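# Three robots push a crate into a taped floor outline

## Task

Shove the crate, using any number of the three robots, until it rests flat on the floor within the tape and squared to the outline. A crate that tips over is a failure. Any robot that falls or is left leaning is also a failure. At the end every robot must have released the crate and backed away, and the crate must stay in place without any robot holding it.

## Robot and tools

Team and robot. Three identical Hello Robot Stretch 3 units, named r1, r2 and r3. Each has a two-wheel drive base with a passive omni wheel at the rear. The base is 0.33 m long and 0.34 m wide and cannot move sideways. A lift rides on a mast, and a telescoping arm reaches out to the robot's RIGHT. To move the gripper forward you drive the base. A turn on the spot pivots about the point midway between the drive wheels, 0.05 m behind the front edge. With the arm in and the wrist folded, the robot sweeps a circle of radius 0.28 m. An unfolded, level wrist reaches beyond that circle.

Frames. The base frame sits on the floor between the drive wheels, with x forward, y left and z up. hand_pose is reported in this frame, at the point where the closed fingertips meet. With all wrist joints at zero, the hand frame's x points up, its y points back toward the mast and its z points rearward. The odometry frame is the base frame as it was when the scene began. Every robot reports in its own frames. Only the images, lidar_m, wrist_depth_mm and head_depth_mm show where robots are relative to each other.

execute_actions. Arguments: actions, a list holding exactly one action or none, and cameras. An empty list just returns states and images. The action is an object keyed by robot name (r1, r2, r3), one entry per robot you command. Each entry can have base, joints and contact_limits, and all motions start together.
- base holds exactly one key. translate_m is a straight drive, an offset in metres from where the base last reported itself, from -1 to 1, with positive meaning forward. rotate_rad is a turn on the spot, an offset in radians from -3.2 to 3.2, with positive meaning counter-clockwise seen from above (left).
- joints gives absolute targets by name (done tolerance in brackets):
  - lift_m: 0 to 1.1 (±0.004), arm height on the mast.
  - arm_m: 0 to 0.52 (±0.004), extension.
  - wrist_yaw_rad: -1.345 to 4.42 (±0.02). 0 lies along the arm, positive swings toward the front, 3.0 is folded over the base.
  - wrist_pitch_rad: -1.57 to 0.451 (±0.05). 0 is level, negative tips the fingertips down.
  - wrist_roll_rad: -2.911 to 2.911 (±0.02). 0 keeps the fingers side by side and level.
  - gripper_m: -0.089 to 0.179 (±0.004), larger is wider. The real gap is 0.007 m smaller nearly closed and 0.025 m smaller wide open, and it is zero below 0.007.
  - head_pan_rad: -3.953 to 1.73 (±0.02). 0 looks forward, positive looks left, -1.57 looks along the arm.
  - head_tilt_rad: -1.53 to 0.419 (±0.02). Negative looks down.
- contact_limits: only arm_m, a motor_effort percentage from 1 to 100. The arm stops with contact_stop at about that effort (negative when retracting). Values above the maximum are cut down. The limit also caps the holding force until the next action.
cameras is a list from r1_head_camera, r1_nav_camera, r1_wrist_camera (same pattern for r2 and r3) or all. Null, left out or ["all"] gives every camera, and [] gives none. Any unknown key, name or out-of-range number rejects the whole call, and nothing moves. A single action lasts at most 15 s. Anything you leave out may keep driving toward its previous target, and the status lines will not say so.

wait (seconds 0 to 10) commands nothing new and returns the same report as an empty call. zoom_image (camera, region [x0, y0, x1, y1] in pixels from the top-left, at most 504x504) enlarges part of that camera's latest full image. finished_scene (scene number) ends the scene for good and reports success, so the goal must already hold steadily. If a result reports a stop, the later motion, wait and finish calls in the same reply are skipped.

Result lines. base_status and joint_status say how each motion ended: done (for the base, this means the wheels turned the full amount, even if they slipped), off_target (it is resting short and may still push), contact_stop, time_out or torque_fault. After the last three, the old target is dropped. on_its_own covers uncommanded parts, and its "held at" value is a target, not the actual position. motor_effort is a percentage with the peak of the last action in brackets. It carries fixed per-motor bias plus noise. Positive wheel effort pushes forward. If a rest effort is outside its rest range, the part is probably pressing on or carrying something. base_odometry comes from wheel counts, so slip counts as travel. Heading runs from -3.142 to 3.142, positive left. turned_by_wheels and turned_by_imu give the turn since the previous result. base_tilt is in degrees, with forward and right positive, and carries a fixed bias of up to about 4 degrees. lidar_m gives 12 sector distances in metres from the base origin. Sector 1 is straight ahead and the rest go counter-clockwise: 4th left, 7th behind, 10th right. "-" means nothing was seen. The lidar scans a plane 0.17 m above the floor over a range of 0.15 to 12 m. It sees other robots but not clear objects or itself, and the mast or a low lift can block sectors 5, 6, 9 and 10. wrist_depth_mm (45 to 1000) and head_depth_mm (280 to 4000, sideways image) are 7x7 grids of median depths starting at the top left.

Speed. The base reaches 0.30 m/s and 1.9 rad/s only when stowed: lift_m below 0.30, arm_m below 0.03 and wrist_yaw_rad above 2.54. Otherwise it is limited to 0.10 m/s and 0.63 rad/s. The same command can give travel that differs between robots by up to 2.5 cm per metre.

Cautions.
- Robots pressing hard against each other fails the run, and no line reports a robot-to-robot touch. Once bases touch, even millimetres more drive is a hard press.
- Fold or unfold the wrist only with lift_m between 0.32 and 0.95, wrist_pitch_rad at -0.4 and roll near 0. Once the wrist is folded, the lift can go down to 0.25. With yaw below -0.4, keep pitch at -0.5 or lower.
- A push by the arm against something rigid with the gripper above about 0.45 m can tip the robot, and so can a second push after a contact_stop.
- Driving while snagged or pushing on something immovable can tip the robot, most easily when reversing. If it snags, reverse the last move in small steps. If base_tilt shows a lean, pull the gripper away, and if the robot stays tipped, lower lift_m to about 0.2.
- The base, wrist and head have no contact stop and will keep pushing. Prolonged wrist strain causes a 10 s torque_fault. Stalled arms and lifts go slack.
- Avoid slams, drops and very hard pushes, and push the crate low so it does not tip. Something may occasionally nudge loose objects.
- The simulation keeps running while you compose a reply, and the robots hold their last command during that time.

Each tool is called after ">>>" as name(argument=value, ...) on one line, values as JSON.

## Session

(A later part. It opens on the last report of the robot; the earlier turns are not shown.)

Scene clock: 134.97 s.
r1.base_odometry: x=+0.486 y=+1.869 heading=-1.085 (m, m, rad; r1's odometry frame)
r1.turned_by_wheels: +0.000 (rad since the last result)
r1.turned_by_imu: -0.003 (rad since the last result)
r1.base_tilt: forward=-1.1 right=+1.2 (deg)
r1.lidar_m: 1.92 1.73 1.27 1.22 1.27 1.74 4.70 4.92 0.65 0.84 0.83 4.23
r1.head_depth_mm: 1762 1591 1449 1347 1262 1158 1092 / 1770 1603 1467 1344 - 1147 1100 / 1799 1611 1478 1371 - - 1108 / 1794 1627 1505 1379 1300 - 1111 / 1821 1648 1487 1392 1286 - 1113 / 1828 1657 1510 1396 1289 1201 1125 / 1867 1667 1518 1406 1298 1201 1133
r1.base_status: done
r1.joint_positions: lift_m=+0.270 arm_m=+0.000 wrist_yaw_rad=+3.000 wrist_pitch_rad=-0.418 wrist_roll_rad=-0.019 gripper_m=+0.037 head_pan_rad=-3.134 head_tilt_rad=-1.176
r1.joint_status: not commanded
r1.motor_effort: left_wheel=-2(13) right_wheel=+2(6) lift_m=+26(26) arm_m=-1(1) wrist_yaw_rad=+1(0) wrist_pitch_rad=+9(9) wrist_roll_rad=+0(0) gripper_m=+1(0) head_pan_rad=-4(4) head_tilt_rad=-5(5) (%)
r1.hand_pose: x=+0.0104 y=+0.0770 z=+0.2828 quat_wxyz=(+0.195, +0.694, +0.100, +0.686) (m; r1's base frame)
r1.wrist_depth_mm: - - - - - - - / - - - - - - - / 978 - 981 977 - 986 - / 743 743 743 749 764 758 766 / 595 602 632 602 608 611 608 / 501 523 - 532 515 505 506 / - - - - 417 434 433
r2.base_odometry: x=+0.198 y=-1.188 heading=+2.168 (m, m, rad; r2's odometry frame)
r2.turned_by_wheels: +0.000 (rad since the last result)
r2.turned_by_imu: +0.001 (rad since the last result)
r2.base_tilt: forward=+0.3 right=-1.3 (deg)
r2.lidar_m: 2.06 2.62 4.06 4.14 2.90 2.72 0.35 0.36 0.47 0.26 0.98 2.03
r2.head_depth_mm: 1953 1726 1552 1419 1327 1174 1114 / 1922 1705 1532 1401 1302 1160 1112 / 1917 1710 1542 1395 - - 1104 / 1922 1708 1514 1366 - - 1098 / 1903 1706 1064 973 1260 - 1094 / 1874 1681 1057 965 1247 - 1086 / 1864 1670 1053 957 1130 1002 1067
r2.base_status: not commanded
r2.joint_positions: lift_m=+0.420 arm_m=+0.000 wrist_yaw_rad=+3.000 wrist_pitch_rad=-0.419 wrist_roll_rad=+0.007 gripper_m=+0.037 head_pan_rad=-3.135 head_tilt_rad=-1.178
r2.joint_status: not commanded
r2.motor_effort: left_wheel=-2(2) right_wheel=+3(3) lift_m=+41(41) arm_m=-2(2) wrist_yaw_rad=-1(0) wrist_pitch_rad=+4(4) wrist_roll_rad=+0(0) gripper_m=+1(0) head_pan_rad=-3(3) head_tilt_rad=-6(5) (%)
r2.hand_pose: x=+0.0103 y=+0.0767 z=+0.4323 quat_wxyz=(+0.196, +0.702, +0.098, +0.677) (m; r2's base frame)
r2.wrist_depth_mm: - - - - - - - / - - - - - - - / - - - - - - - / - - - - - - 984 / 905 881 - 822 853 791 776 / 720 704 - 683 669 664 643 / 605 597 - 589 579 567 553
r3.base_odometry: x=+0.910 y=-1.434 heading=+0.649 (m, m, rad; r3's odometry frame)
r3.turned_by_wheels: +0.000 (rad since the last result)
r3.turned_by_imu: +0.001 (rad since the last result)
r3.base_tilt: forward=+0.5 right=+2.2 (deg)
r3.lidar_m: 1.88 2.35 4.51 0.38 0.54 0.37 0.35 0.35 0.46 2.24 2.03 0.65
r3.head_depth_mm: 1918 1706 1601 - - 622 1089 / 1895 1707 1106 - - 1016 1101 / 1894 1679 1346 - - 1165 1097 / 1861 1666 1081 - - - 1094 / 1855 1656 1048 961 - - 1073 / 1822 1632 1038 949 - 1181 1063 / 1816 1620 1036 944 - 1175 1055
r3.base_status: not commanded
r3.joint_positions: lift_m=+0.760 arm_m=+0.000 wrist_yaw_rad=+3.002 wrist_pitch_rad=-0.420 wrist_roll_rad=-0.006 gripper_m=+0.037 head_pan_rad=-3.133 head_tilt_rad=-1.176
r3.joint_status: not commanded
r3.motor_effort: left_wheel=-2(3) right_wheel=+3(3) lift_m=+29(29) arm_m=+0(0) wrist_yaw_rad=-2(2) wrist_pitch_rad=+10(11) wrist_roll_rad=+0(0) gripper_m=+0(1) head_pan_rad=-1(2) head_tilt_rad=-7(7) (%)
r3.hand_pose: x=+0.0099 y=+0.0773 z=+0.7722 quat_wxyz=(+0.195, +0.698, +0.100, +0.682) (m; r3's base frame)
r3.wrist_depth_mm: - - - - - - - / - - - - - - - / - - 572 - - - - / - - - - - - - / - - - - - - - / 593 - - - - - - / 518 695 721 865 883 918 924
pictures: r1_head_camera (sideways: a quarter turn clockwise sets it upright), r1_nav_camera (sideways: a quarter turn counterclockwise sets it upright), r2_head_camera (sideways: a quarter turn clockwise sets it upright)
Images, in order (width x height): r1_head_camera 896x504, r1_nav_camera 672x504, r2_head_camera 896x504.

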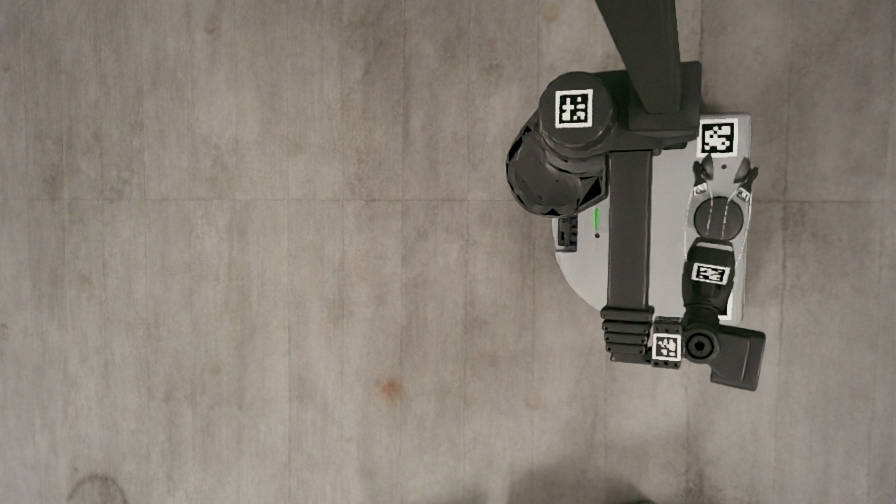

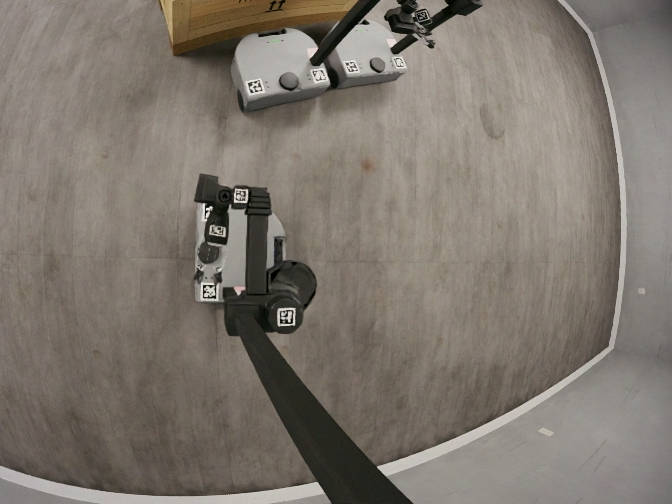

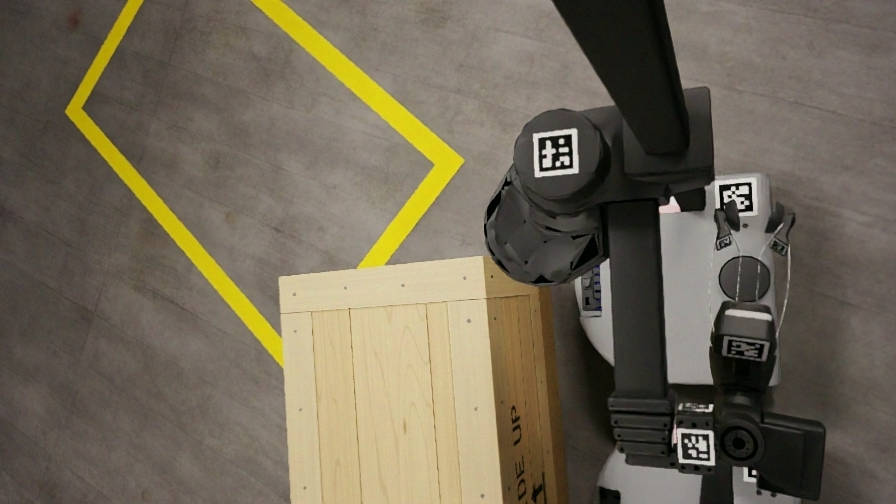

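>>> execute_actions(actions=[{"r1":{"base":{"rotate_rad":1.84}}}], cameras=[])

>>> execute_actions(actions=[{"r1":{"base":{"translate_m":-0.2},"joints":{"lift_m":0.42}}}], cameras=["r1_head_camera"])

Scene clock: 140.07 s.
r1.base_odometry: x=+0.486 y=+1.869 heading=+0.755 (m, m, rad; r1's odometry frame)
r1.turned_by_wheels: +1.840 (rad since the last result)
r1.turned_by_imu: +1.849 (rad since the last result)
r1.base_tilt: forward=-1.1 right=+1.1 (deg)
r1.lidar_m: 1.22 1.41 2.44 4.73 0.99 0.65 0.84 4.10 1.93 1.92 1.42 1.22
r1.head_depth_mm: 1228 1173 1274 1299 1262 1151 1093 / 1237 1174 1357 1319 - 1151 1096 / 1244 1165 1431 1367 - - 1102 / 1761 1395 1462 1378 1307 - 1114 / 1832 1651 1505 1383 1299 - 1116 / 1830 1659 1508 1396 1287 1205 1125 / 1850 1667 1523 1395 1293 1200 1124
r1.base_status: done
r1.joint_positions: lift_m=+0.270 arm_m=+0.000 wrist_yaw_rad=+3.000 wrist_pitch_rad=-0.418 wrist_roll_rad=-0.019 gripper_m=+0.037 head_pan_rad=-3.134 head_tilt_rad=-1.176
r1.joint_status: not commanded
r1.motor_effort: left_wheel=-2(11) right_wheel=+2(10) lift_m=+26(26) arm_m=-1(2) wrist_yaw_rad=+0(0) wrist_pitch_rad=+8(8) wrist_roll_rad=+0(0) gripper_m=+1(0) head_pan_rad=-4(4) head_tilt_rad=-4(5) (%)
r1.hand_pose: x=+0.0104 y=+0.0770 z=+0.2828 quat_wxyz=(+0.195, +0.694, +0.100, +0.686) (m; r1's base frame)
r1.wrist_depth_mm: - - - - - - - / - - - - - - - / 926 - 993 986 998 985 - / 735 766 737 746 765 751 775 / 604 599 630 604 602 599 613 / 499 520 - 528 512 503 513 / - - - - 422 428 434
r2.base_odometry: x=+0.198 y=-1.188 heading=+2.168 (m, m, rad; r2's odometry frame)
r2.turned_by_wheels: +0.000 (rad since the last result)
r2.turned_by_imu: +0.001 (rad since the last result)
r2.base_tilt: forward=+0.2 right=-1.3 (deg)
r2.lidar_m: 2.06 2.61 4.06 4.14 2.90 2.71 0.35 0.36 0.47 0.26 0.85 2.03
r2.head_depth_mm: 1945 1739 1558 1409 1328 1185 1107 / 1934 1729 1546 1416 1296 1168 1110 / 1918 1715 1547 1403 - - 1104 / 1922 1715 1508 1363 - - 1097 / 1887 1683 1062 984 1258 - 1092 / 1881 1672 1055 967 1247 - 1090 / 1858 1667 1051 959 1127 998 1068
r2.base_status: not commanded
r2.joint_positions: lift_m=+0.420 arm_m=+0.000 wrist_yaw_rad=+3.000 wrist_pitch_rad=-0.419 wrist_roll_rad=+0.007 gripper_m=+0.037 head_pan_rad=-3.135 head_tilt_rad=-1.178
r2.joint_status: not commanded
r2.motor_effort: left_wheel=-2(2) right_wheel=+3(3) lift_m=+42(42) arm_m=-2(2) wrist_yaw_rad=-1(2) wrist_pitch_rad=+4(4) wrist_roll_rad=+1(0) gripper_m=+0(1) head_pan_rad=-3(3) head_tilt_rad=-5(6) (%)
r2.hand_pose: x=+0.0103 y=+0.0767 z=+0.4323 quat_wxyz=(+0.196, +0.702, +0.098, +0.677) (m; r2's base frame)
r2.wrist_depth_mm: - - - - - - - / - - - - - - - / - - - - - - - / - - - - - - 974 / 913 871 - 833 857 796 775 / 722 707 - 668 671 671 648 / 611 614 - 588 575 560 552
r3.base_odometry: x=+0.910 y=-1.434 heading=+0.649 (m, m, rad; r3's odometry frame)
r3.turned_by_wheels: +0.000 (rad since the last result)
r3.turned_by_imu: +0.001 (rad since the last result)
r3.base_tilt: forward=+0.5 right=+2.2 (deg)
r3.lidar_m: 1.88 2.35 4.50 0.38 0.54 0.37 0.35 0.35 0.46 2.24 2.03 0.53
r3.head_depth_mm: 1910 1716 1587 - - 623 1086 / 1879 1703 1102 - - 1020 1107 / 1869 1678 1330 - - 1169 1098 / 1867 1651 1086 - - - 1092 / 1846 1665 1048 955 - - 1076 / 1810 1643 1042 952 - 1183 1059 / 1820 1624 1036 948 - 1168 1056
r3.base_status: not commanded
r3.joint_positions: lift_m=+0.760 arm_m=+0.000 wrist_yaw_rad=+3.002 wrist_pitch_rad=-0.420 wrist_roll_rad=-0.006 gripper_m=+0.037 head_pan_rad=-3.133 head_tilt_rad=-1.176
r3.joint_status: not commanded
r3.motor_effort: left_wheel=-3(3) right_wheel=+3(3) lift_m=+29(29) arm_m=+1(0) wrist_yaw_rad=-2(3) wrist_pitch_rad=+10(10) wrist_roll_rad=+0(0) gripper_m=+0(0) head_pan_rad=-1(2) head_tilt_rad=-7(7) (%)
r3.hand_pose: x=+0.0099 y=+0.0773 z=+0.7722 quat_wxyz=(+0.195, +0.698, +0.100, +0.682) (m; r3's base frame)
r3.wrist_depth_mm: - - - - - - - / - - - - - - - / - - 575 - - - - / - - - - - - - / - - - - - - - / 615 - - - - - - / 534 690 734 872 884 921 960
pictures: none
No camera images: the call's "cameras" was empty. Leave "cameras" out to get every camera's image.

Scene clock: 143.17 s.
r1.base_odometry: x=+0.340 y=+1.732 heading=+0.755 (m, m, rad; r1's odometry frame)
r1.turned_by_wheels: +0.000 (rad since the last result)
r1.turned_by_imu: -0.001 (rad since the last result)
r1.base_tilt: forward=-1.0 right=+1.2 (deg)
r1.lidar_m: 1.42 1.63 2.82 4.76 0.49 0.50 0.63 3.88 4.02 1.88 1.65 1.41
r1.head_depth_mm: 1756 1112 1224 1175 1236 1153 1092 / 1780 1120 1174 1218 - 1150 1099 / 1793 1125 1128 1380 - - 1105 / 1797 1166 1437 1364 1305 - 1107 / 1837 1635 1503 1382 1299 - 1116 / 1819 1661 1520 1393 1304 1212 1117 / 1844 1662 1522 1406 1303 1212 1126
r1.base_status: done
r1.joint_positions: lift_m=+0.420 arm_m=+0.000 wrist_yaw_rad=+3.000 wrist_pitch_rad=-0.418 wrist_roll_rad=-0.019 gripper_m=+0.037 head_pan_rad=-3.134 head_tilt_rad=-1.176
r1.joint_status: all done
r1.motor_effort: left_wheel=-2(13) right_wheel=+2(5) lift_m=+32(34) arm_m=-2(2) wrist_yaw_rad=+0(0) wrist_pitch_rad=+9(9) wrist_roll_rad=+0(0) gripper_m=+1(0) head_pan_rad=-3(3) head_tilt_rad=-4(4) (%)
r1.hand_pose: x=+0.0104 y=+0.0770 z=+0.4325 quat_wxyz=(+0.195, +0.694, +0.100, +0.686) (m; r1's base frame)
r1.wrist_depth_mm: 842 - - - - - - / - - - - - - - / 944 - - - - - - / 725 774 - - - - - / 587 698 855 827 827 840 841 / 498 656 - 700 711 706 704 / 440 588 596 609 582 596 594
r2.base_odometry: x=+0.198 y=-1.188 heading=+2.168 (m, m, rad; r2's odometry frame)
r2.turned_by_wheels: +0.000 (rad since the last result)
r2.turned_by_imu: +0.001 (rad since the last result)
r2.base_tilt: forward=+0.2 right=-1.3 (deg)
r2.lidar_m: 2.06 2.61 4.05 4.14 2.90 2.71 0.35 0.36 0.48 0.26 0.73 2.03
r2.head_depth_mm: 1958 1735 1547 1418 1326 1179 1112 / 1918 1714 1547 1410 1299 1171 1106 / 1924 1709 1536 1401 - - 1096 / 1906 1709 1503 1367 - - 1104 / 1879 1684 1062 981 1258 - 1090 / 1886 1678 1053 966 1251 - 1086 / 1861 1668 1053 960 1132 993 1069
r2.base_status: not commanded
r2.joint_positions: lift_m=+0.420 arm_m=+0.000 wrist_yaw_rad=+3.000 wrist_pitch_rad=-0.419 wrist_roll_rad=+0.007 gripper_m=+0.037 head_pan_rad=-3.135 head_tilt_rad=-1.178
r2.joint_status: not commanded
r2.motor_effort: left_wheel=-2(2) right_wheel=+3(3) lift_m=+42(42) arm_m=-2(2) wrist_yaw_rad=-1(0) wrist_pitch_rad=+4(4) wrist_roll_rad=+0(0) gripper_m=+1(0) head_pan_rad=-3(3) head_tilt_rad=-7(6) (%)
r2.hand_pose: x=+0.0103 y=+0.0767 z=+0.4323 quat_wxyz=(+0.196, +0.702, +0.098, +0.677) (m; r2's base frame)
r2.wrist_depth_mm: - - - - - - - / - - - - - - - / - - - - - - - / - - - - - 993 982 / 878 888 - 850 840 792 795 / 745 709 - 675 668 658 663 / 613 604 - 585 577 565 550
r3.base_odometry: x=+0.910 y=-1.434 heading=+0.649 (m, m, rad; r3's odometry frame)
r3.turned_by_wheels: +0.000 (rad since the last result)
r3.turned_by_imu: +0.001 (rad since the last result)
r3.base_tilt: forward=+0.5 right=+2.2 (deg)
r3.lidar_m: 1.88 2.35 4.48 0.38 0.54 0.37 0.35 0.35 0.46 2.24 0.36 0.38
r3.head_depth_mm: 1905 1709 1597 - - 621 1087 / 1906 1701 1104 - - 1018 1111 / 1880 1679 1333 - - 1165 1101 / 1864 1664 1083 - - - 1091 / 1840 1649 1051 958 - - 1078 / 1845 1631 1043 955 - 1192 1052 / 1806 1616 1034 947 - 1165 953
r3.base_status: not commanded
r3.joint_positions: lift_m=+0.760 arm_m=+0.000 wrist_yaw_rad=+3.002 wrist_pitch_rad=-0.420 wrist_roll_rad=-0.006 gripper_m=+0.037 head_pan_rad=-3.133 head_tilt_rad=-1.176
r3.joint_status: not commanded
r3.motor_effort: left_wheel=-3(3) right_wheel=+3(3) lift_m=+29(29) arm_m=+1(0) wrist_yaw_rad=-3(2) wrist_pitch_rad=+10(11) wrist_roll_rad=+0(0) gripper_m=+0(1) head_pan_rad=-1(2) head_tilt_rad=-7(7) (%)
r3.hand_pose: x=+0.0099 y=+0.0773 z=+0.7722 quat_wxyz=(+0.195, +0.698, +0.100, +0.682) (m; r3's base frame)
r3.wrist_depth_mm: - - - - - - - / - - - - - - - / - - 567 - - - - / - - - - - - - / - - - - - - - / 594 - - - - - - / 521 715 745 881 882 907 908
pictures: r1_head_camera (sideways: a quarter turn clockwise sets it upright)
Images, in order (width x height): r1_head_camera 896x504.

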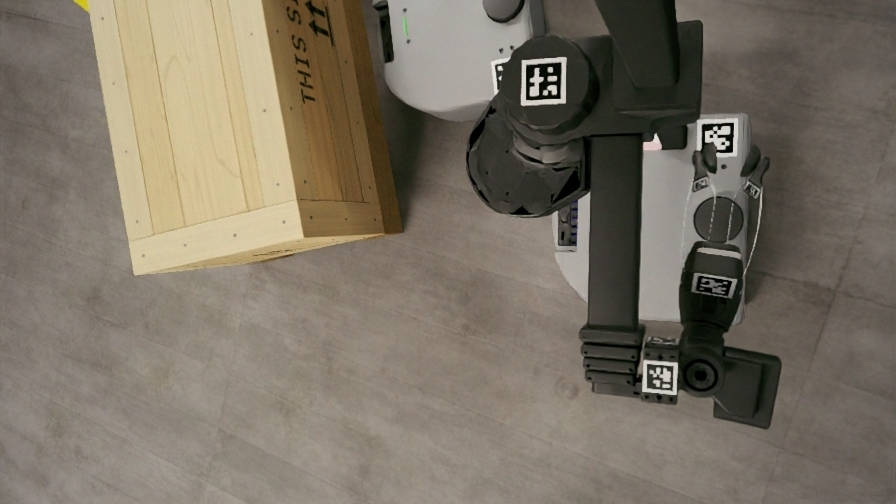

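>>> execute_actions(actions=[{"r1":{"base":{"rotate_rad":0.03}}}], cameras=[])

>>> execute_actions(actions=[{"r1":{"base":{"translate_m":-0.17}}}], cameras=["r1_head_camera","r3_head_camera"])

Scene clock: 146.57 s.
r1.base_odometry: x=+0.340 y=+1.732 heading=+0.785 (m, m, rad; r1's odometry frame)
r1.turned_by_wheels: +0.030 (rad since the last result)
r1.turned_by_imu: +0.031 (rad since the last result)
r1.base_tilt: forward=-1.0 right=+1.1 (deg)
r1.lidar_m: 1.42 1.66 2.97 4.79 0.49 0.52 0.63 3.95 1.97 1.89 1.62 1.42
r1.head_depth_mm: 1745 1114 1198 1174 1233 1150 1093 / 1765 1116 1157 1305 - 1147 1100 / 1800 1125 1116 1376 - - 1102 / 1816 1248 1458 1370 1297 - 1106 / 1838 1652 1506 1379 1296 - 1108 / 1833 1646 1511 1391 1302 1216 1124 / 1855 1668 1527 1412 1298 1209 1124
r1.base_status: done
r1.joint_positions: lift_m=+0.420 arm_m=+0.000 wrist_yaw_rad=+3.000 wrist_pitch_rad=-0.418 wrist_roll_rad=-0.019 gripper_m=+0.037 head_pan_rad=-3.134 head_tilt_rad=-1.176
r1.joint_status: not commanded
r1.motor_effort: left_wheel=-3(8) right_wheel=+2(6) lift_m=+32(32) arm_m=-2(1) wrist_yaw_rad=+0(1) wrist_pitch_rad=+8(8) wrist_roll_rad=+0(0) gripper_m=+1(1) head_pan_rad=-4(4) head_tilt_rad=-5(4) (%)
r1.hand_pose: x=+0.0104 y=+0.0770 z=+0.4325 quat_wxyz=(+0.195, +0.694, +0.100, +0.686) (m; r1's base frame)
r1.wrist_depth_mm: - - - - - - - / - - - - - - - / 940 - - - - - - / 658 760 - - - - - / 581 660 863 847 840 853 846 / 487 656 - 700 719 696 701 / 439 578 590 602 575 602 602
r2.base_odometry: x=+0.198 y=-1.188 heading=+2.168 (m, m, rad; r2's odometry frame)
r2.turned_by_wheels: +0.000 (rad since the last result)
r2.turned_by_imu: +0.001 (rad since the last result)
r2.base_tilt: forward=+0.2 right=-1.3 (deg)
r2.lidar_m: 2.06 2.61 4.07 4.16 2.90 2.71 0.35 0.36 0.47 0.26 0.73 2.03
r2.head_depth_mm: 1939 1725 1559 1408 1316 1183 1111 / 1941 1712 1551 1405 1307 1163 1105 / 1909 1706 1539 1407 - - 1105 / 1907 1694 1512 1386 - - 1096 / 1897 1702 1057 980 1262 - 1091 / 1877 1683 1053 966 1249 - 1084 / 1866 1669 1048 956 1126 998 1070
r2.base_status: not commanded
r2.joint_positions: lift_m=+0.420 arm_m=+0.000 wrist_yaw_rad=+3.000 wrist_pitch_rad=-0.419 wrist_roll_rad=+0.007 gripper_m=+0.037 head_pan_rad=-3.135 head_tilt_rad=-1.178
r2.joint_status: not commanded
r2.motor_effort: left_wheel=-2(2) right_wheel=+3(3) lift_m=+42(42) arm_m=-2(3) wrist_yaw_rad=+0(1) wrist_pitch_rad=+4(4) wrist_roll_rad=+0(0) gripper_m=+1(0) head_pan_rad=-3(3) head_tilt_rad=-6(6) (%)
r2.hand_pose: x=+0.0103 y=+0.0767 z=+0.4323 quat_wxyz=(+0.196, +0.702, +0.098, +0.677) (m; r2's base frame)
r2.wrist_depth_mm: - - - - - - - / - - - - - - - / - - - - - - - / - - - - - - 941 / 883 865 - 833 835 783 777 / 736 707 - 680 686 649 656 / 612 596 - 587 575 568 553
r3.base_odometry: x=+0.910 y=-1.434 heading=+0.649 (m, m, rad; r3's odometry frame)
r3.turned_by_wheels: +0.000 (rad since the last result)
r3.turned_by_imu: +0.001 (rad since the last result)
r3.base_tilt: forward=+0.5 right=+2.2 (deg)
r3.lidar_m: 1.88 2.36 4.51 0.38 0.54 0.37 0.35 0.35 0.46 2.24 0.36 0.38
r3.head_depth_mm: 1919 1711 1584 - - 622 1089 / 1900 1685 1102 - - 1015 1105 / 1890 1689 1337 - - 1167 1097 / 1859 1670 1077 - - - 1095 / 1854 1657 1047 959 - - 1078 / 1844 1646 1037 952 - 1176 1058 / 1811 1635 1034 945 - 1168 955
r3.base_status: not commanded
r3.joint_positions: lift_m=+0.760 arm_m=+0.000 wrist_yaw_rad=+3.002 wrist_pitch_rad=-0.420 wrist_roll_rad=-0.006 gripper_m=+0.037 head_pan_rad=-3.133 head_tilt_rad=-1.176
r3.joint_status: not commanded
r3.motor_effort: left_wheel=-2(2) right_wheel=+3(3) lift_m=+29(30) arm_m=+0(0) wrist_yaw_rad=-3(3) wrist_pitch_rad=+10(11) wrist_roll_rad=+0(0) gripper_m=+1(0) head_pan_rad=-1(2) head_tilt_rad=-6(6) (%)
r3.hand_pose: x=+0.0099 y=+0.0773 z=+0.7722 quat_wxyz=(+0.195, +0.698, +0.100, +0.682) (m; r3's base frame)
r3.wrist_depth_mm: - - - - - - - / - - - - - - - / - - 575 - - - - / - - - - - - - / - - - - - - - / 597 - - - - - - / 535 715 752 899 896 911 904
pictures: none
No camera images: the call's "cameras" was empty. Leave "cameras" out to get every camera's image.

Scene clock: 149.40 s.
r1.base_odometry: x=+0.220 y=+1.612 heading=+0.785 (m, m, rad; r1's odometry frame)
r1.turned_by_wheels: +0.000 (rad since the last result)
r1.turned_by_imu: -0.001 (rad since the last result)
r1.base_tilt: forward=-1.0 right=+1.1 (deg)
r1.lidar_m: 1.58 1.85 3.31 0.83 0.81 0.51 0.46 3.74 3.98 1.86 1.81 1.58
r1.head_depth_mm: 1771 1114 1024 1164 1099 1148 1095 / 1774 1125 1028 1197 - 1145 1099 / 1791 1623 1039 1142 - - 1097 / 1803 1653 1424 1360 1296 - 1109 / 1821 1664 1514 1394 1306 - 1115 / 1853 1661 1503 1392 1297 1205 1119 / 1832 1663 1514 1399 1296 1204 1128
r1.base_status: done
r1.joint_positions: lift_m=+0.420 arm_m=+0.000 wrist_yaw_rad=+3.000 wrist_pitch_rad=-0.418 wrist_roll_rad=-0.019 gripper_m=+0.037 head_pan_rad=-3.134 head_tilt_rad=-1.176
r1.joint_status: not commanded
r1.motor_effort: left_wheel=-2(9) right_wheel=+2(3) lift_m=+32(32) arm_m=-2(2) wrist_yaw_rad=+1(0) wrist_pitch_rad=+8(8) wrist_roll_rad=+0(0) gripper_m=+1(1) head_pan_rad=-4(3) head_tilt_rad=-5(5) (%)
r1.hand_pose: x=+0.0104 y=+0.0770 z=+0.4325 quat_wxyz=(+0.195, +0.694, +0.100, +0.686) (m; r1's base frame)
r1.wrist_depth_mm: - - - - - - - / - - - - - - - / - - - - - - - / 831 749 - - - - - / 591 589 871 834 842 839 828 / 491 491 - 698 707 710 707 / 421 433 601 595 581 595 601
r2.base_odometry: x=+0.198 y=-1.188 heading=+2.168 (m, m, rad; r2's odometry frame)
r2.turned_by_wheels: +0.000 (rad since the last result)
r2.turned_by_imu: +0.001 (rad since the last result)
r2.base_tilt: forward=+0.2 right=-1.3 (deg)
r2.lidar_m: 2.06 2.62 4.07 4.12 2.90 2.71 0.35 0.36 0.48 0.26 2.19 2.04
r2.head_depth_mm: 1930 1702 1549 1423 1328 1186 1114 / 1941 1731 1545 1403 1308 1171 1101 / 1923 1705 1537 1402 - - 1097 / 1893 1716 1511 1369 - - 1098 / 1901 1683 1063 982 1259 - 1097 / 1883 1669 1057 963 1243 - 1087 / 1883 1661 1049 956 1131 998 1067
r2.base_status: not commanded
r2.joint_positions: lift_m=+0.420 arm_m=+0.000 wrist_yaw_rad=+3.000 wrist_pitch_rad=-0.419 wrist_roll_rad=+0.007 gripper_m=+0.037 head_pan_rad=-3.135 head_tilt_rad=-1.178
r2.joint_status: not commanded
r2.motor_effort: left_wheel=-2(2) right_wheel=+3(3) lift_m=+41(41) arm_m=-2(2) wrist_yaw_rad=-1(1) wrist_pitch_rad=+4(4) wrist_roll_rad=+0(0) gripper_m=+0(0) head_pan_rad=-3(3) head_tilt_rad=-5(6) (%)
r2.hand_pose: x=+0.0103 y=+0.0767 z=+0.4323 quat_wxyz=(+0.196, +0.702, +0.098, +0.677) (m; r2's base frame)
r2.wrist_depth_mm: - - - - - - - / - - - - - - - / - - - - - - - / - - - - - - 994 / 889 863 - 829 854 812 780 / 722 712 - 662 671 661 640 / 607 609 - 589 581 558 549
r3.base_odometry: x=+0.910 y=-1.434 heading=+0.649 (m, m, rad; r3's odometry frame)
r3.turned_by_wheels: +0.000 (rad since the last result)
r3.turned_by_imu: +0.001 (rad since the last result)
r3.base_tilt: forward=+0.5 right=+2.2 (deg)
r3.lidar_m: 1.88 2.34 4.50 0.38 0.54 0.37 0.35 0.35 0.46 0.27 0.26 1.87
r3.head_depth_mm: 1901 1708 1593 - - 623 1090 / 1903 1696 1107 - - 1018 1105 / 1885 1691 1338 - - 1168 1104 / 1859 1664 1087 - - - 1093 / 1835 1658 1048 960 - - 1078 / 1822 1642 1044 952 - 1186 1058 / 1806 1633 1034 946 - 1168 926
r3.base_status: not commanded
r3.joint_positions: lift_m=+0.760 arm_m=+0.000 wrist_yaw_rad=+3.002 wrist_pitch_rad=-0.420 wrist_roll_rad=-0.006 gripper_m=+0.037 head_pan_rad=-3.133 head_tilt_rad=-1.176
r3.joint_status: not commanded
r3.motor_effort: left_wheel=-3(2) right_wheel=+3(3) lift_m=+29(29) arm_m=+0(0) wrist_yaw_rad=-3(2) wrist_pitch_rad=+10(10) wrist_roll_rad=+0(0) gripper_m=+0(1) head_pan_rad=-2(2) head_tilt_rad=-7(6) (%)
r3.hand_pose: x=+0.0099 y=+0.0773 z=+0.7722 quat_wxyz=(+0.195, +0.698, +0.100, +0.682) (m; r3's base frame)
r3.wrist_depth_mm: - - - - - - - / - - - - - - - / - - 577 - - - - / - - - - - - - / - - - - - - - / 599 - - - - - - / 523 713 732 849 904 915 919
pictures: r1_head_camera (sideways: a quarter turn clockwise sets it upright), r3_head_camera (sideways: a quarter turn clockwise sets it upright)
Images, in order (width x height): r1_head_camera 896x504, r3_head_camera 896x504.

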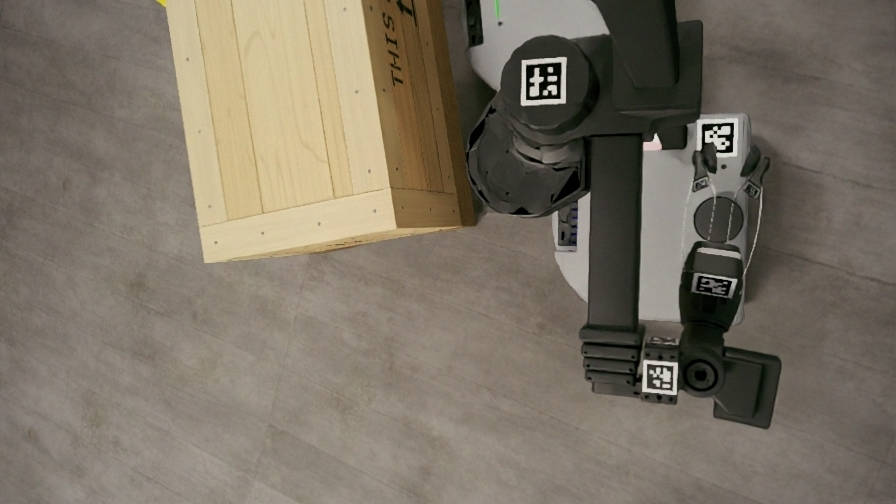

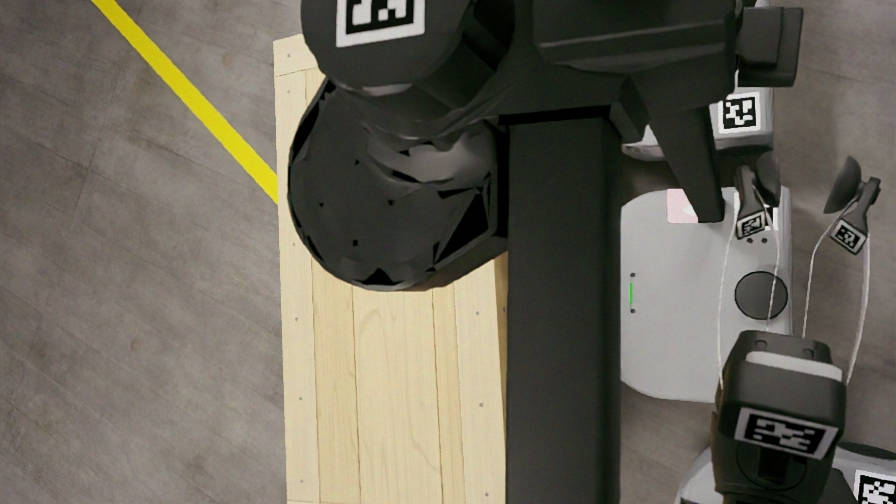

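>>> execute_actions(actions=[{"r1":{"base":{"translate_m":-0.165}},"r2":{"base":{"translate_m":-0.06}},"r3":{"base":{"translate_m":-0.06}}}], cameras=[])

>>> execute_actions(actions=[{"r1":{"base":{"rotate_rad":0.05}},"r3":{"base":{"rotate_rad":-0.02}}}], cameras=["r1_head_camera","r2_head_camera"])

Scene clock: 156.23 s.
r1.base_odometry: x=+0.103 y=+1.495 heading=+0.785 (m, m, rad; r1's odometry frame)
r1.turned_by_wheels: +0.000 (rad since the last result)
r1.turned_by_imu: -0.001 (rad since the last result)
r1.base_tilt: forward=-1.1 right=+1.1 (deg)
r1.lidar_m: 1.74 2.04 3.63 0.36 0.38 0.33 0.30 3.57 3.93 1.84 1.99 1.74
r1.head_depth_mm: 1756 1610 1022 964 1101 1137 1089 / 1777 1608 1022 953 - 1144 1100 / 1793 1621 1035 963 - - 1104 / 1802 1645 1063 1322 1301 - 1106 / 1807 1647 1498 1381 1293 - 1111 / 1838 1655 1512 1391 1301 1209 1123 / 1853 1664 1514 1404 1286 1213 1124
r1.base_status: done
r1.joint_positions: lift_m=+0.420 arm_m=+0.000 wrist_yaw_rad=+3.000 wrist_pitch_rad=-0.418 wrist_roll_rad=-0.019 gripper_m=+0.037 head_pan_rad=-3.134 head_tilt_rad=-1.176
r1.joint_status: not commanded
r1.motor_effort: left_wheel=-2(9) right_wheel=+2(3) lift_m=+32(32) arm_m=-2(2) wrist_yaw_rad=+1(1) wrist_pitch_rad=+9(9) wrist_roll_rad=+0(0) gripper_m=+1(0) head_pan_rad=-4(4) head_tilt_rad=-4(4) (%)
r1.hand_pose: x=+0.0104 y=+0.0770 z=+0.4325 quat_wxyz=(+0.195, +0.694, +0.100, +0.686) (m; r1's base frame)
r1.wrist_depth_mm: - - - - - - - / 687 - - - - - - / 616 - - - - - - / 579 817 792 - - - - / 552 584 597 831 836 841 856 / 489 493 - 696 711 712 700 / 443 423 443 593 574 605 605
r2.base_odometry: x=+0.231 y=-1.237 heading=+2.168 (m, m, rad; r2's odometry frame)
r2.turned_by_wheels: +0.000 (rad since the last result)
r2.turned_by_imu: +0.001 (rad since the last result)
r2.base_tilt: forward=+0.2 right=-1.3 (deg)
r2.lidar_m: 2.11 2.68 4.08 4.16 2.85 2.66 0.29 0.30 0.39 0.26 2.24 2.09
r2.head_depth_mm: 1955 1730 1563 1416 1328 1187 1113 / 1925 1715 1540 1412 1303 1157 1108 / 1906 1714 1535 1404 - - 1104 / 1896 1699 1518 1372 - - 1097 / 1888 1687 1070 966 1069 - 1086 / 1882 1678 1056 965 1049 - 1086 / 1877 1663 1056 957 1063 995 1068
r2.base_status: done
r2.joint_positions: lift_m=+0.420 arm_m=+0.000 wrist_yaw_rad=+3.000 wrist_pitch_rad=-0.419 wrist_roll_rad=+0.007 gripper_m=+0.037 head_pan_rad=-3.135 head_tilt_rad=-1.178
r2.joint_status: not commanded
r2.motor_effort: left_wheel=-2(5) right_wheel=+2(3) lift_m=+43(42) arm_m=-2(2) wrist_yaw_rad=-2(0) wrist_pitch_rad=+4(4) wrist_roll_rad=+0(0) gripper_m=+0(0) head_pan_rad=-3(3) head_tilt_rad=-6(6) (%)
r2.hand_pose: x=+0.0103 y=+0.0767 z=+0.4323 quat_wxyz=(+0.196, +0.702, +0.098, +0.677) (m; r2's base frame)
r2.wrist_depth_mm: - - - - - - - / - - - - - - - / - - - - - - - / - - - - - - 973 / 900 890 - 838 824 801 778 / 727 716 - 673 669 656 643 / 607 612 - 579 572 562 555
r3.base_odometry: x=+0.862 y=-1.470 heading=+0.649 (m, m, rad; r3's odometry frame)
r3.turned_by_wheels: +0.000 (rad since the last result)
r3.turned_by_imu: +0.001 (rad since the last result)
r3.base_tilt: forward=+0.5 right=+2.2 (deg)
r3.lidar_m: 1.94 2.42 4.52 0.38 0.44 0.31 0.29 0.29 0.38 0.23 2.10 1.92
r3.head_depth_mm: 1929 1715 1602 - - 620 1095 / 1912 1690 1581 - - 1018 1098 / 1895 1673 1577 - - 1170 1099 / 1853 1673 1555 - - - 1093 / 1839 1654 1049 960 - - 1079 / 1819 1636 1036 949 - 1168 1058 / 1822 1633 1033 947 - 1029 1053
r3.base_status: done
r3.joint_positions: lift_m=+0.760 arm_m=+0.000 wrist_yaw_rad=+3.002 wrist_pitch_rad=-0.420 wrist_roll_rad=-0.006 gripper_m=+0.037 head_pan_rad=-3.133 head_tilt_rad=-1.176
r3.joint_status: not commanded
r3.motor_effort: left_wheel=-2(9) right_wheel=+3(5) lift_m=+29(29) arm_m=+0(0) wrist_yaw_rad=-2(2) wrist_pitch_rad=+10(10) wrist_roll_rad=+0(0) gripper_m=+0(1) head_pan_rad=-2(2) head_tilt_rad=-7(7) (%)
r3.hand_pose: x=+0.0099 y=+0.0773 z=+0.7722 quat_wxyz=(+0.195, +0.698, +0.100, +0.682) (m; r3's base frame)
r3.wrist_depth_mm: - - - - - - - / - - - - - - - / - - 562 - - - - / - - - - - - - / - - - - - - - / 602 - - - - - - / 512 601 727 886 899 933 929
pictures: none
No camera images: the call's "cameras" was empty. Leave "cameras" out to get every camera's image.

Scene clock: 157.03 s.
r1.base_odometry: x=+0.103 y=+1.495 heading=+0.834 (m, m, rad; r1's odometry frame)
r1.turned_by_wheels: +0.050 (rad since the last result)
r1.turned_by_imu: +0.050 (rad since the last result)
r1.base_tilt: forward=-1.0 right=+1.1 (deg)
r1.lidar_m: 1.75 2.11 4.00 0.36 0.49 0.32 0.30 3.67 3.93 1.84 1.94 1.74
r1.head_depth_mm: 1758 1611 1019 952 1100 1143 1095 / 1773 1615 1030 955 - 1155 1098 / 1778 1623 1033 961 - - 1108 / 1820 1636 1456 1344 1300 - 1108 / 1819 1643 1498 1389 1298 - 1111 / 1829 1644 1512 1387 1298 1213 1121 / 1858 1682 1524 1400 1292 1203 1126
r1.base_status: done
r1.joint_positions: lift_m=+0.420 arm_m=+0.000 wrist_yaw_rad=+3.000 wrist_pitch_rad=-0.418 wrist_roll_rad=-0.019 gripper_m=+0.037 head_pan_rad=-3.134 head_tilt_rad=-1.176
r1.joint_status: not commanded
r1.motor_effort: left_wheel=-3(8) right_wheel=+2(6) lift_m=+32(32) arm_m=-1(1) wrist_yaw_rad=+1(1) wrist_pitch_rad=+8(9) wrist_roll_rad=+0(0) gripper_m=+0(1) head_pan_rad=-4(4) head_tilt_rad=-5(4) (%)
r1.hand_pose: x=+0.0104 y=+0.0770 z=+0.4325 quat_wxyz=(+0.195, +0.694, +0.100, +0.686) (m; r1's base frame)
r1.wrist_depth_mm: - - - - - - - / 651 - - - - - - / 556 - 973 - - - - / 529 777 753 - - - - / 504 611 590 821 842 843 841 / 478 490 - 678 719 692 696 / 445 436 441 595 582 596 597
r2.base_odometry: x=+0.231 y=-1.237 heading=+2.168 (m, m, rad; r2's odometry frame)
r2.turned_by_wheels: +0.000 (rad since the last result)
r2.turned_by_imu: +0.000 (rad since the last result)
r2.base_tilt: forward=+0.2 right=-1.3 (deg)
r2.lidar_m: 2.12 2.68 4.09 4.17 2.85 2.66 0.29 0.30 0.39 0.26 2.24 2.09
r2.head_depth_mm: 1935 1730 1554 1413 1327 1189 1106 / 1911 1719 1542 1413 1314 1158 1104 / 1922 1729 1534 1400 - - 1096 / 1898 1692 1526 1379 - - 1094 / 1895 1686 1065 969 1065 - 1086 / 1890 1688 1056 961 1048 - 1091 / 1860 1671 1049 958 1061 1003 1062
r2.base_status: not commanded
r2.joint_positions: lift_m=+0.420 arm_m=+0.000 wrist_yaw_rad=+3.000 wrist_pitch_rad=-0.419 wrist_roll_rad=+0.007 gripper_m=+0.037 head_pan_rad=-3.135 head_tilt_rad=-1.178
r2.joint_status: not commanded
r2.motor_effort: left_wheel=-2(2) right_wheel=+2(2) lift_m=+42(42) arm_m=-2(2) wrist_yaw_rad=+0(1) wrist_pitch_rad=+4(4) wrist_roll_rad=+0(0) gripper_m=+0(0) head_pan_rad=-3(3) head_tilt_rad=-6(6) (%)
r2.hand_pose: x=+0.0103 y=+0.0767 z=+0.4323 quat_wxyz=(+0.196, +0.702, +0.098, +0.677) (m; r2's base frame)
r2.wrist_depth_mm: - - - - - - - / - - - - - - - / - - - - - - - / - - - - - - 978 / 862 882 - 850 828 798 774 / 733 715 - 678 670 655 654 / 613 612 - 595 573 563 552
r3.base_odometry: x=+0.862 y=-1.470 heading=+0.629 (m, m, rad; r3's odometry frame)
r3.turned_by_wheels: -0.020 (rad since the last result)
r3.turned_by_imu: -0.020 (rad since the last result)
r3.base_tilt: forward=+0.5 right=+2.2 (deg)
r3.lidar_m: 1.94 2.38 4.53 0.38 0.45 0.31 0.29 0.29 0.37 0.24 2.12 1.92
r3.head_depth_mm: 1921 1709 1585 - - 627 1093 / 1896 1693 1567 - - 1016 1104 / 1879 1671 1577 - - 1169 1102 / 1855 1658 1544 - - - 1096 / 1844 1649 1048 954 - - 1081 / 1821 1633 1045 951 - 1174 1058 / 1804 1620 1038 946 - 1025 1055
r3.base_status: done
r3.joint_positions: lift_m=+0.760 arm_m=+0.000 wrist_yaw_rad=+3.002 wrist_pitch_rad=-0.420 wrist_roll_rad=-0.006 gripper_m=+0.037 head_pan_rad=-3.133 head_tilt_rad=-1.176
r3.joint_status: not commanded
r3.motor_effort: left_wheel=+0(3) right_wheel=+0(2) lift_m=+29(30) arm_m=+0(0) wrist_yaw_rad=-2(2) wrist_pitch_rad=+10(11) wrist_roll_rad=+0(0) gripper_m=+0(1) head_pan_rad=-1(2) head_tilt_rad=-7(8) (%)
r3.hand_pose: x=+0.0099 y=+0.0773 z=+0.7722 quat_wxyz=(+0.195, +0.698, +0.100, +0.682) (m; r3's base frame)
r3.wrist_depth_mm: - - - - - - - / - - - - - - - / - - 577 - - - - / - - 667 - - - - / - - - - - - - / 604 - - - - - - / 518 601 737 879 911 925 935
pictures: r1_head_camera (sideways: a quarter turn clockwise sets it upright), r2_head_camera (sideways: a quarter turn clockwise sets it upright)
Images, in order (width x height): r1_head_camera 896x504, r2_head_camera 896x504.

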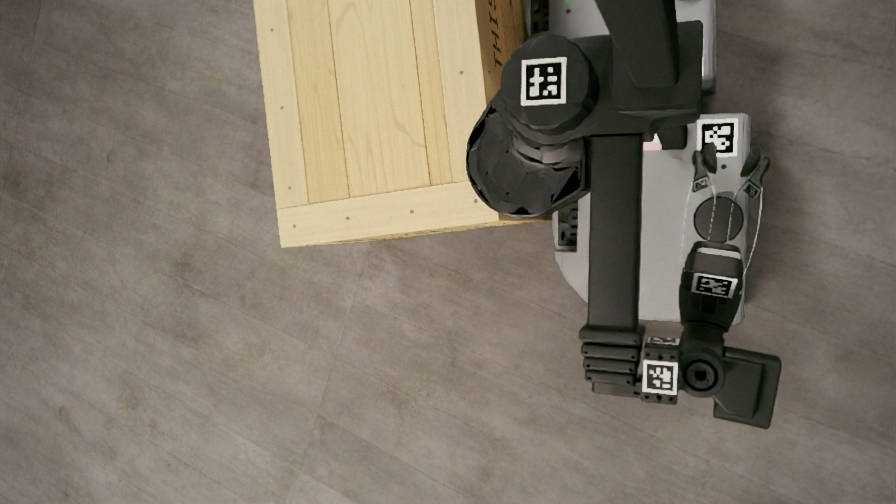

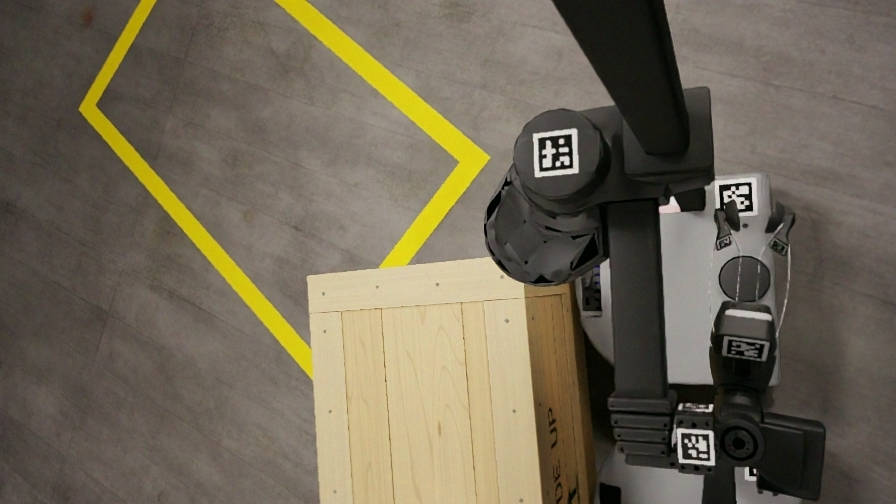

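>>> execute_actions(actions=[{"r2":{"base":{"rotate_rad":-0.02}},"r3":{"base":{"rotate_rad":-0.03}}}], cameras=[])

>>> execute_actions(actions=[{"r1":{"base":{"translate_m":-0.135}},"r2":{"base":{"translate_m":-0.08}},"r3":{"base":{"translate_m":-0.10}}}], cameras=["r1_head_camera","r2_head_camera"])

Scene clock: 161.00 s.
r1.base_odometry: x=+0.103 y=+1.495 heading=+0.834 (m, m, rad; r1's odometry frame)
r1.turned_by_wheels: +0.000 (rad since the last result)
r1.turned_by_imu: +0.000 (rad since the last result)
r1.base_tilt: forward=-1.1 right=+1.2 (deg)
r1.lidar_m: 1.74 2.11 4.01 0.36 0.49 0.32 0.30 3.68 3.93 1.85 1.94 1.74
r1.head_depth_mm: 1767 1590 1022 955 1106 1136 1091 / 1777 1598 1026 955 - 1146 1094 / 1775 1618 1031 962 - - 1102 / 1804 1639 1465 1358 1295 - 1110 / 1819 1635 1499 1386 1304 - 1109 / 1836 1647 1519 1401 1303 1213 1128 / 1851 1656 1529 1403 1296 1202 1127
r1.base_status: not commanded
r1.joint_positions: lift_m=+0.420 arm_m=+0.000 wrist_yaw_rad=+3.000 wrist_pitch_rad=-0.418 wrist_roll_rad=-0.019 gripper_m=+0.037 head_pan_rad=-3.134 head_tilt_rad=-1.176
r1.joint_status: not commanded
r1.motor_effort: left_wheel=-2(2) right_wheel=+2(3) lift_m=+32(32) arm_m=-1(2) wrist_yaw_rad=-1(1) wrist_pitch_rad=+8(9) wrist_roll_rad=+0(0) gripper_m=+0(0) head_pan_rad=-3(3) head_tilt_rad=-5(5) (%)
r1.hand_pose: x=+0.0104 y=+0.0770 z=+0.4325 quat_wxyz=(+0.195, +0.694, +0.100, +0.686) (m; r1's base frame)
r1.wrist_depth_mm: - - - - - - - / 642 - - - - - - / 558 - 922 - - - - / 535 767 737 - - - - / 511 613 598 822 832 845 846 / 479 488 - 688 704 700 702 / 450 433 446 604 584 595 604
r2.base_odometry: x=+0.231 y=-1.237 heading=+2.148 (m, m, rad; r2's odometry frame)
r2.turned_by_wheels: -0.020 (rad since the last result)
r2.turned_by_imu: -0.019 (rad since the last result)
r2.base_tilt: forward=+0.2 right=-1.3 (deg)
r2.lidar_m: 2.11 2.64 4.09 4.15 2.87 2.66 0.29 0.30 0.39 0.26 2.27 2.09
r2.head_depth_mm: 1921 1729 1556 1419 1328 1184 1109 / 1924 1718 1552 1408 1318 1164 1107 / 1908 1695 1550 1396 - - 1103 / 1914 1686 1529 1390 - - 1098 / 1895 1683 1063 963 1055 - 1095 / 1870 1678 1059 963 1047 - 1081 / 1868 1660 1497 957 1070 1019 1069
r2.base_status: done
r2.joint_positions: lift_m=+0.420 arm_m=+0.000 wrist_yaw_rad=+3.000 wrist_pitch_rad=-0.419 wrist_roll_rad=+0.007 gripper_m=+0.037 head_pan_rad=-3.135 head_tilt_rad=-1.178
r2.joint_status: not commanded
r2.motor_effort: left_wheel=+0(2) right_wheel=+0(1) lift_m=+42(42) arm_m=-2(2) wrist_yaw_rad=-1(1) wrist_pitch_rad=+4(4) wrist_roll_rad=+0(0) gripper_m=+0(0) head_pan_rad=-3(3) head_tilt_rad=-6(6) (%)
r2.hand_pose: x=+0.0103 y=+0.0767 z=+0.4323 quat_wxyz=(+0.196, +0.702, +0.098, +0.677) (m; r2's base frame)
r2.wrist_depth_mm: - - - - - - - / - - - - - - - / - - - - - - - / - - - - - - 973 / 909 894 - 857 853 793 786 / 723 712 - 677 677 670 655 / 619 607 - 595 579 571 559
r3.base_odometry: x=+0.862 y=-1.470 heading=+0.599 (m, m, rad; r3's odometry frame)
r3.turned_by_wheels: -0.030 (rad since the last result)
r3.turned_by_imu: -0.029 (rad since the last result)
r3.base_tilt: forward=+0.5 right=+2.2 (deg)
r3.lidar_m: 1.93 2.33 4.48 0.38 0.47 0.31 0.29 0.29 0.37 0.24 2.14 1.92
r3.head_depth_mm: 1927 1720 1597 - - 627 1100 / 1891 1687 1576 - - 1021 1107 / 1889 1680 1562 - - 1163 1103 / 1862 1675 1560 - - - 1089 / 1833 1642 1050 957 - - 1072 / 1825 1635 1043 950 - 1181 1057 / 1794 1626 1472 946 - 1027 1052
r3.base_status: done
r3.joint_positions: lift_m=+0.760 arm_m=+0.000 wrist_yaw_rad=+3.002 wrist_pitch_rad=-0.420 wrist_roll_rad=-0.006 gripper_m=+0.037 head_pan_rad=-3.133 head_tilt_rad=-1.176
r3.joint_status: not commanded
r3.motor_effort: left_wheel=+2(5) right_wheel=-2(4) lift_m=+29(29) arm_m=+0(0) wrist_yaw_rad=-2(3) wrist_pitch_rad=+10(10) wrist_roll_rad=+0(0) gripper_m=+0(0) head_pan_rad=-2(2) head_tilt_rad=-7(7) (%)
r3.hand_pose: x=+0.0099 y=+0.0773 z=+0.7722 quat_wxyz=(+0.195, +0.698, +0.100, +0.682) (m; r3's base frame)
r3.wrist_depth_mm: - - - - - - - / - - - - - - - / - - 597 - - - - / - - - - - - - / - - - - - - - / 609 - - - - - - / 515 627 747 889 880 918 910
pictures: none
No camera images: the call's "cameras" was empty. Leave "cameras" out to get every camera's image.

Scene clock: 164.93 s.
r1.base_odometry: x=+0.013 y=+1.396 heading=+0.834 (m, m, rad; r1's odometry frame)
r1.turned_by_wheels: -0.001 (rad since the last result)
r1.turned_by_imu: +0.052 (rad since the last result)
r1.base_tilt: forward=-1.1 right=+1.2 (deg)
r1.lidar_m: 1.86 2.32 4.79 0.36 0.40 0.29 0.28 3.70 3.89 1.84 2.02 1.85
r1.head_depth_mm: 1756 1605 1015 943 1077 1017 1094 / 1783 1610 1025 952 - 1132 1096 / 1796 1614 1034 957 - - 1102 / 1785 1638 1497 1356 1304 - 1108 / 1824 1641 1504 1392 1297 - 1113 / 1841 1660 1505 1391 1297 1219 1125 / 1844 1661 1516 1405 1295 1201 1124
r1.base_status: translate_m off_target (by the wheels' count: -0.1346 of -0.1350)
r1.joint_positions: lift_m=+0.420 arm_m=+0.000 wrist_yaw_rad=+3.000 wrist_pitch_rad=-0.418 wrist_roll_rad=-0.019 gripper_m=+0.037 head_pan_rad=-3.135 head_tilt_rad=-1.178
r1.joint_status: not commanded
r1.on_its_own: left_wheel is at rest, and its effort (-76) is outside its rest range (-18 to +18); right_wheel is at rest, and its effort (-34) is outside its rest range (-18 to +18)
r1.motor_effort: left_wheel=-76(100) right_wheel=-34(64) lift_m=+31(32) arm_m=-1(1) wrist_yaw_rad=+1(0) wrist_pitch_rad=+8(9) wrist_roll_rad=+0(1) gripper_m=+1(1) head_pan_rad=-3(4) head_tilt_rad=-4(4) (%)
r1.hand_pose: x=+0.0104 y=+0.0771 z=+0.4326 quat_wxyz=(+0.195, +0.694, +0.099, +0.686) (m; r1's base frame)
r1.wrist_depth_mm: - - 895 - - - - / 584 - - - - - - / 437 - 921 - - - - / 416 563 698 - - - - / 408 558 608 651 839 843 839 / 401 491 - 511 708 708 706 / 394 491 440 478 587 601 596
r2.base_odometry: x=+0.275 y=-1.304 heading=+2.149 (m, m, rad; r2's odometry frame)
r2.turned_by_wheels: +0.001 (rad since the last result)
r2.turned_by_imu: +0.057 (rad since the last result)
r2.base_tilt: forward=+0.2 right=-1.3 (deg)
r2.lidar_m: 2.19 2.84 4.12 3.99 2.75 2.60 0.28 0.29 0.26 0.26 2.28 2.14
r2.head_depth_mm: 1943 1721 1545 1412 1325 1191 1117 / 1931 1718 1545 1403 1307 1168 1106 / 1917 1694 1535 1404 - - 1102 / 1917 1684 1526 1367 - - 1095 / 1866 1707 1067 967 1044 - 1096 / 1876 1677 1053 960 1056 - 1088 / 1858 1676 1055 960 1067 1005 1073
r2.base_status: translate_m off_target (by the wheels' count: -0.0798 of -0.0800)
r2.joint_positions: lift_m=+0.420 arm_m=+0.000 wrist_yaw_rad=+3.001 wrist_pitch_rad=-0.419 wrist_roll_rad=+0.007 gripper_m=+0.037 head_pan_rad=-3.135 head_tilt_rad=-1.178
r2.joint_status: not commanded
r2.on_its_own: right_wheel is at rest, and its effort (-48) is outside its rest range (-18 to +18)
r2.motor_effort: left_wheel=-9(66) right_wheel=-48(54) lift_m=+41(42) arm_m=-3(2) wrist_yaw_rad=-1(1) wrist_pitch_rad=+4(4) wrist_roll_rad=+0(0) gripper_m=+0(0) head_pan_rad=-3(3) head_tilt_rad=-6(6) (%)
r2.hand_pose: x=+0.0102 y=+0.0768 z=+0.4324 quat_wxyz=(+0.196, +0.702, +0.098, +0.677) (m; r2's base frame)
r2.wrist_depth_mm: - - - - - - - / - - - - - - - / - - - - - - - / - - - - - 999 994 / 908 908 - 837 843 803 785 / 714 722 - 660 671 658 642 / 616 598 - 594 570 570 558
r3.base_odometry: x=+0.780 y=-1.526 heading=+0.599 (m, m, rad; r3's odometry frame)
r3.turned_by_wheels: +0.000 (rad since the last result)
r3.turned_by_imu: +0.060 (rad since the last result)
r3.base_tilt: forward=+0.5 right=+2.2 (deg)
r3.lidar_m: 2.02 2.54 4.56 0.38 0.40 0.29 0.28 0.29 0.24 0.24 2.16 2.00
r3.head_depth_mm: 1893 1708 1593 - - 608 616 / 1891 1696 1579 - - 1014 1092 / 1874 1675 1573 - - 1169 1101 / 1878 1664 1539 - - - 1092 / 1825 1664 1046 958 - - 1070 / 1822 1634 1039 952 - - 1067 / 1809 1622 1028 947 - 1029 1058
r3.base_status: done
r3.joint_positions: lift_m=+0.760 arm_m=+0.000 wrist_yaw_rad=+3.001 wrist_pitch_rad=-0.419 wrist_roll_rad=-0.006 gripper_m=+0.037 head_pan_rad=-3.134 head_tilt_rad=-1.178
r3.joint_status: not commanded
r3.motor_effort: left_wheel=-1(100) right_wheel=+2(63) lift_m=+27(29) arm_m=+0(1) wrist_yaw_rad=-1(2) wrist_pitch_rad=+10(11) wrist_roll_rad=+0(0) gripper_m=+0(0) head_pan_rad=-2(2) head_tilt_rad=-6(7) (%)
r3.hand_pose: x=+0.0101 y=+0.0774 z=+0.7725 quat_wxyz=(+0.195, +0.698, +0.099, +0.682) (m; r3's base frame)
r3.wrist_depth_mm: - - - - - - - / - - - - - - - / - - 560 - - - - / - - 644 - - - - / - - - - - - - / 598 626 - 402 - - - / 519 546 751 860 938 888 905
pictures: r1_head_camera (sideways: a quarter turn clockwise sets it upright), r2_head_camera (sideways: a quarter turn clockwise sets it upright)
Images, in order (width x height): r1_head_camera 896x504, r2_head_camera 896x504.

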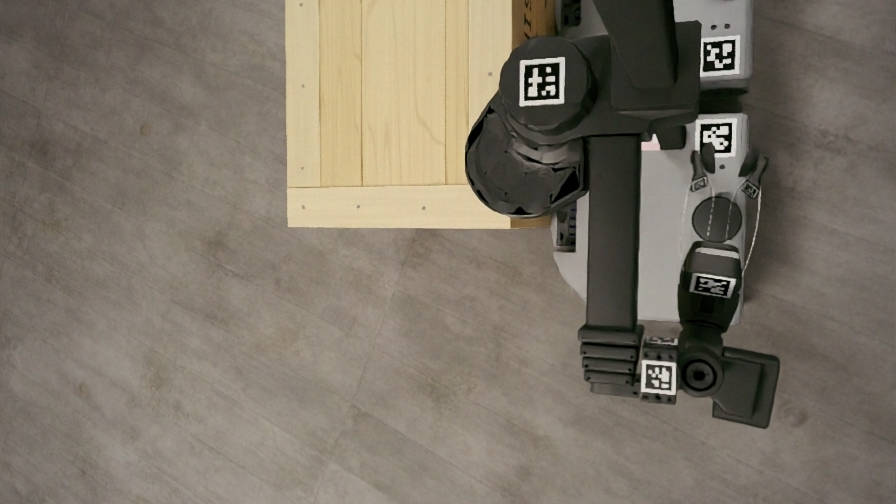

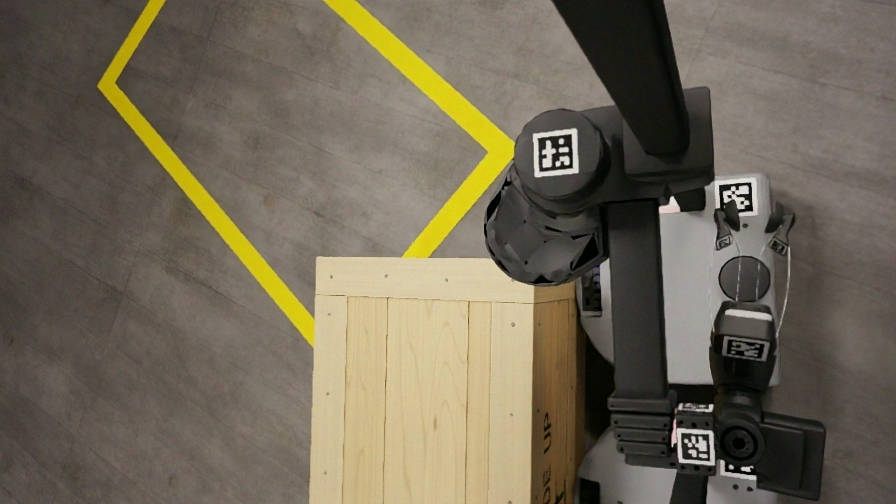

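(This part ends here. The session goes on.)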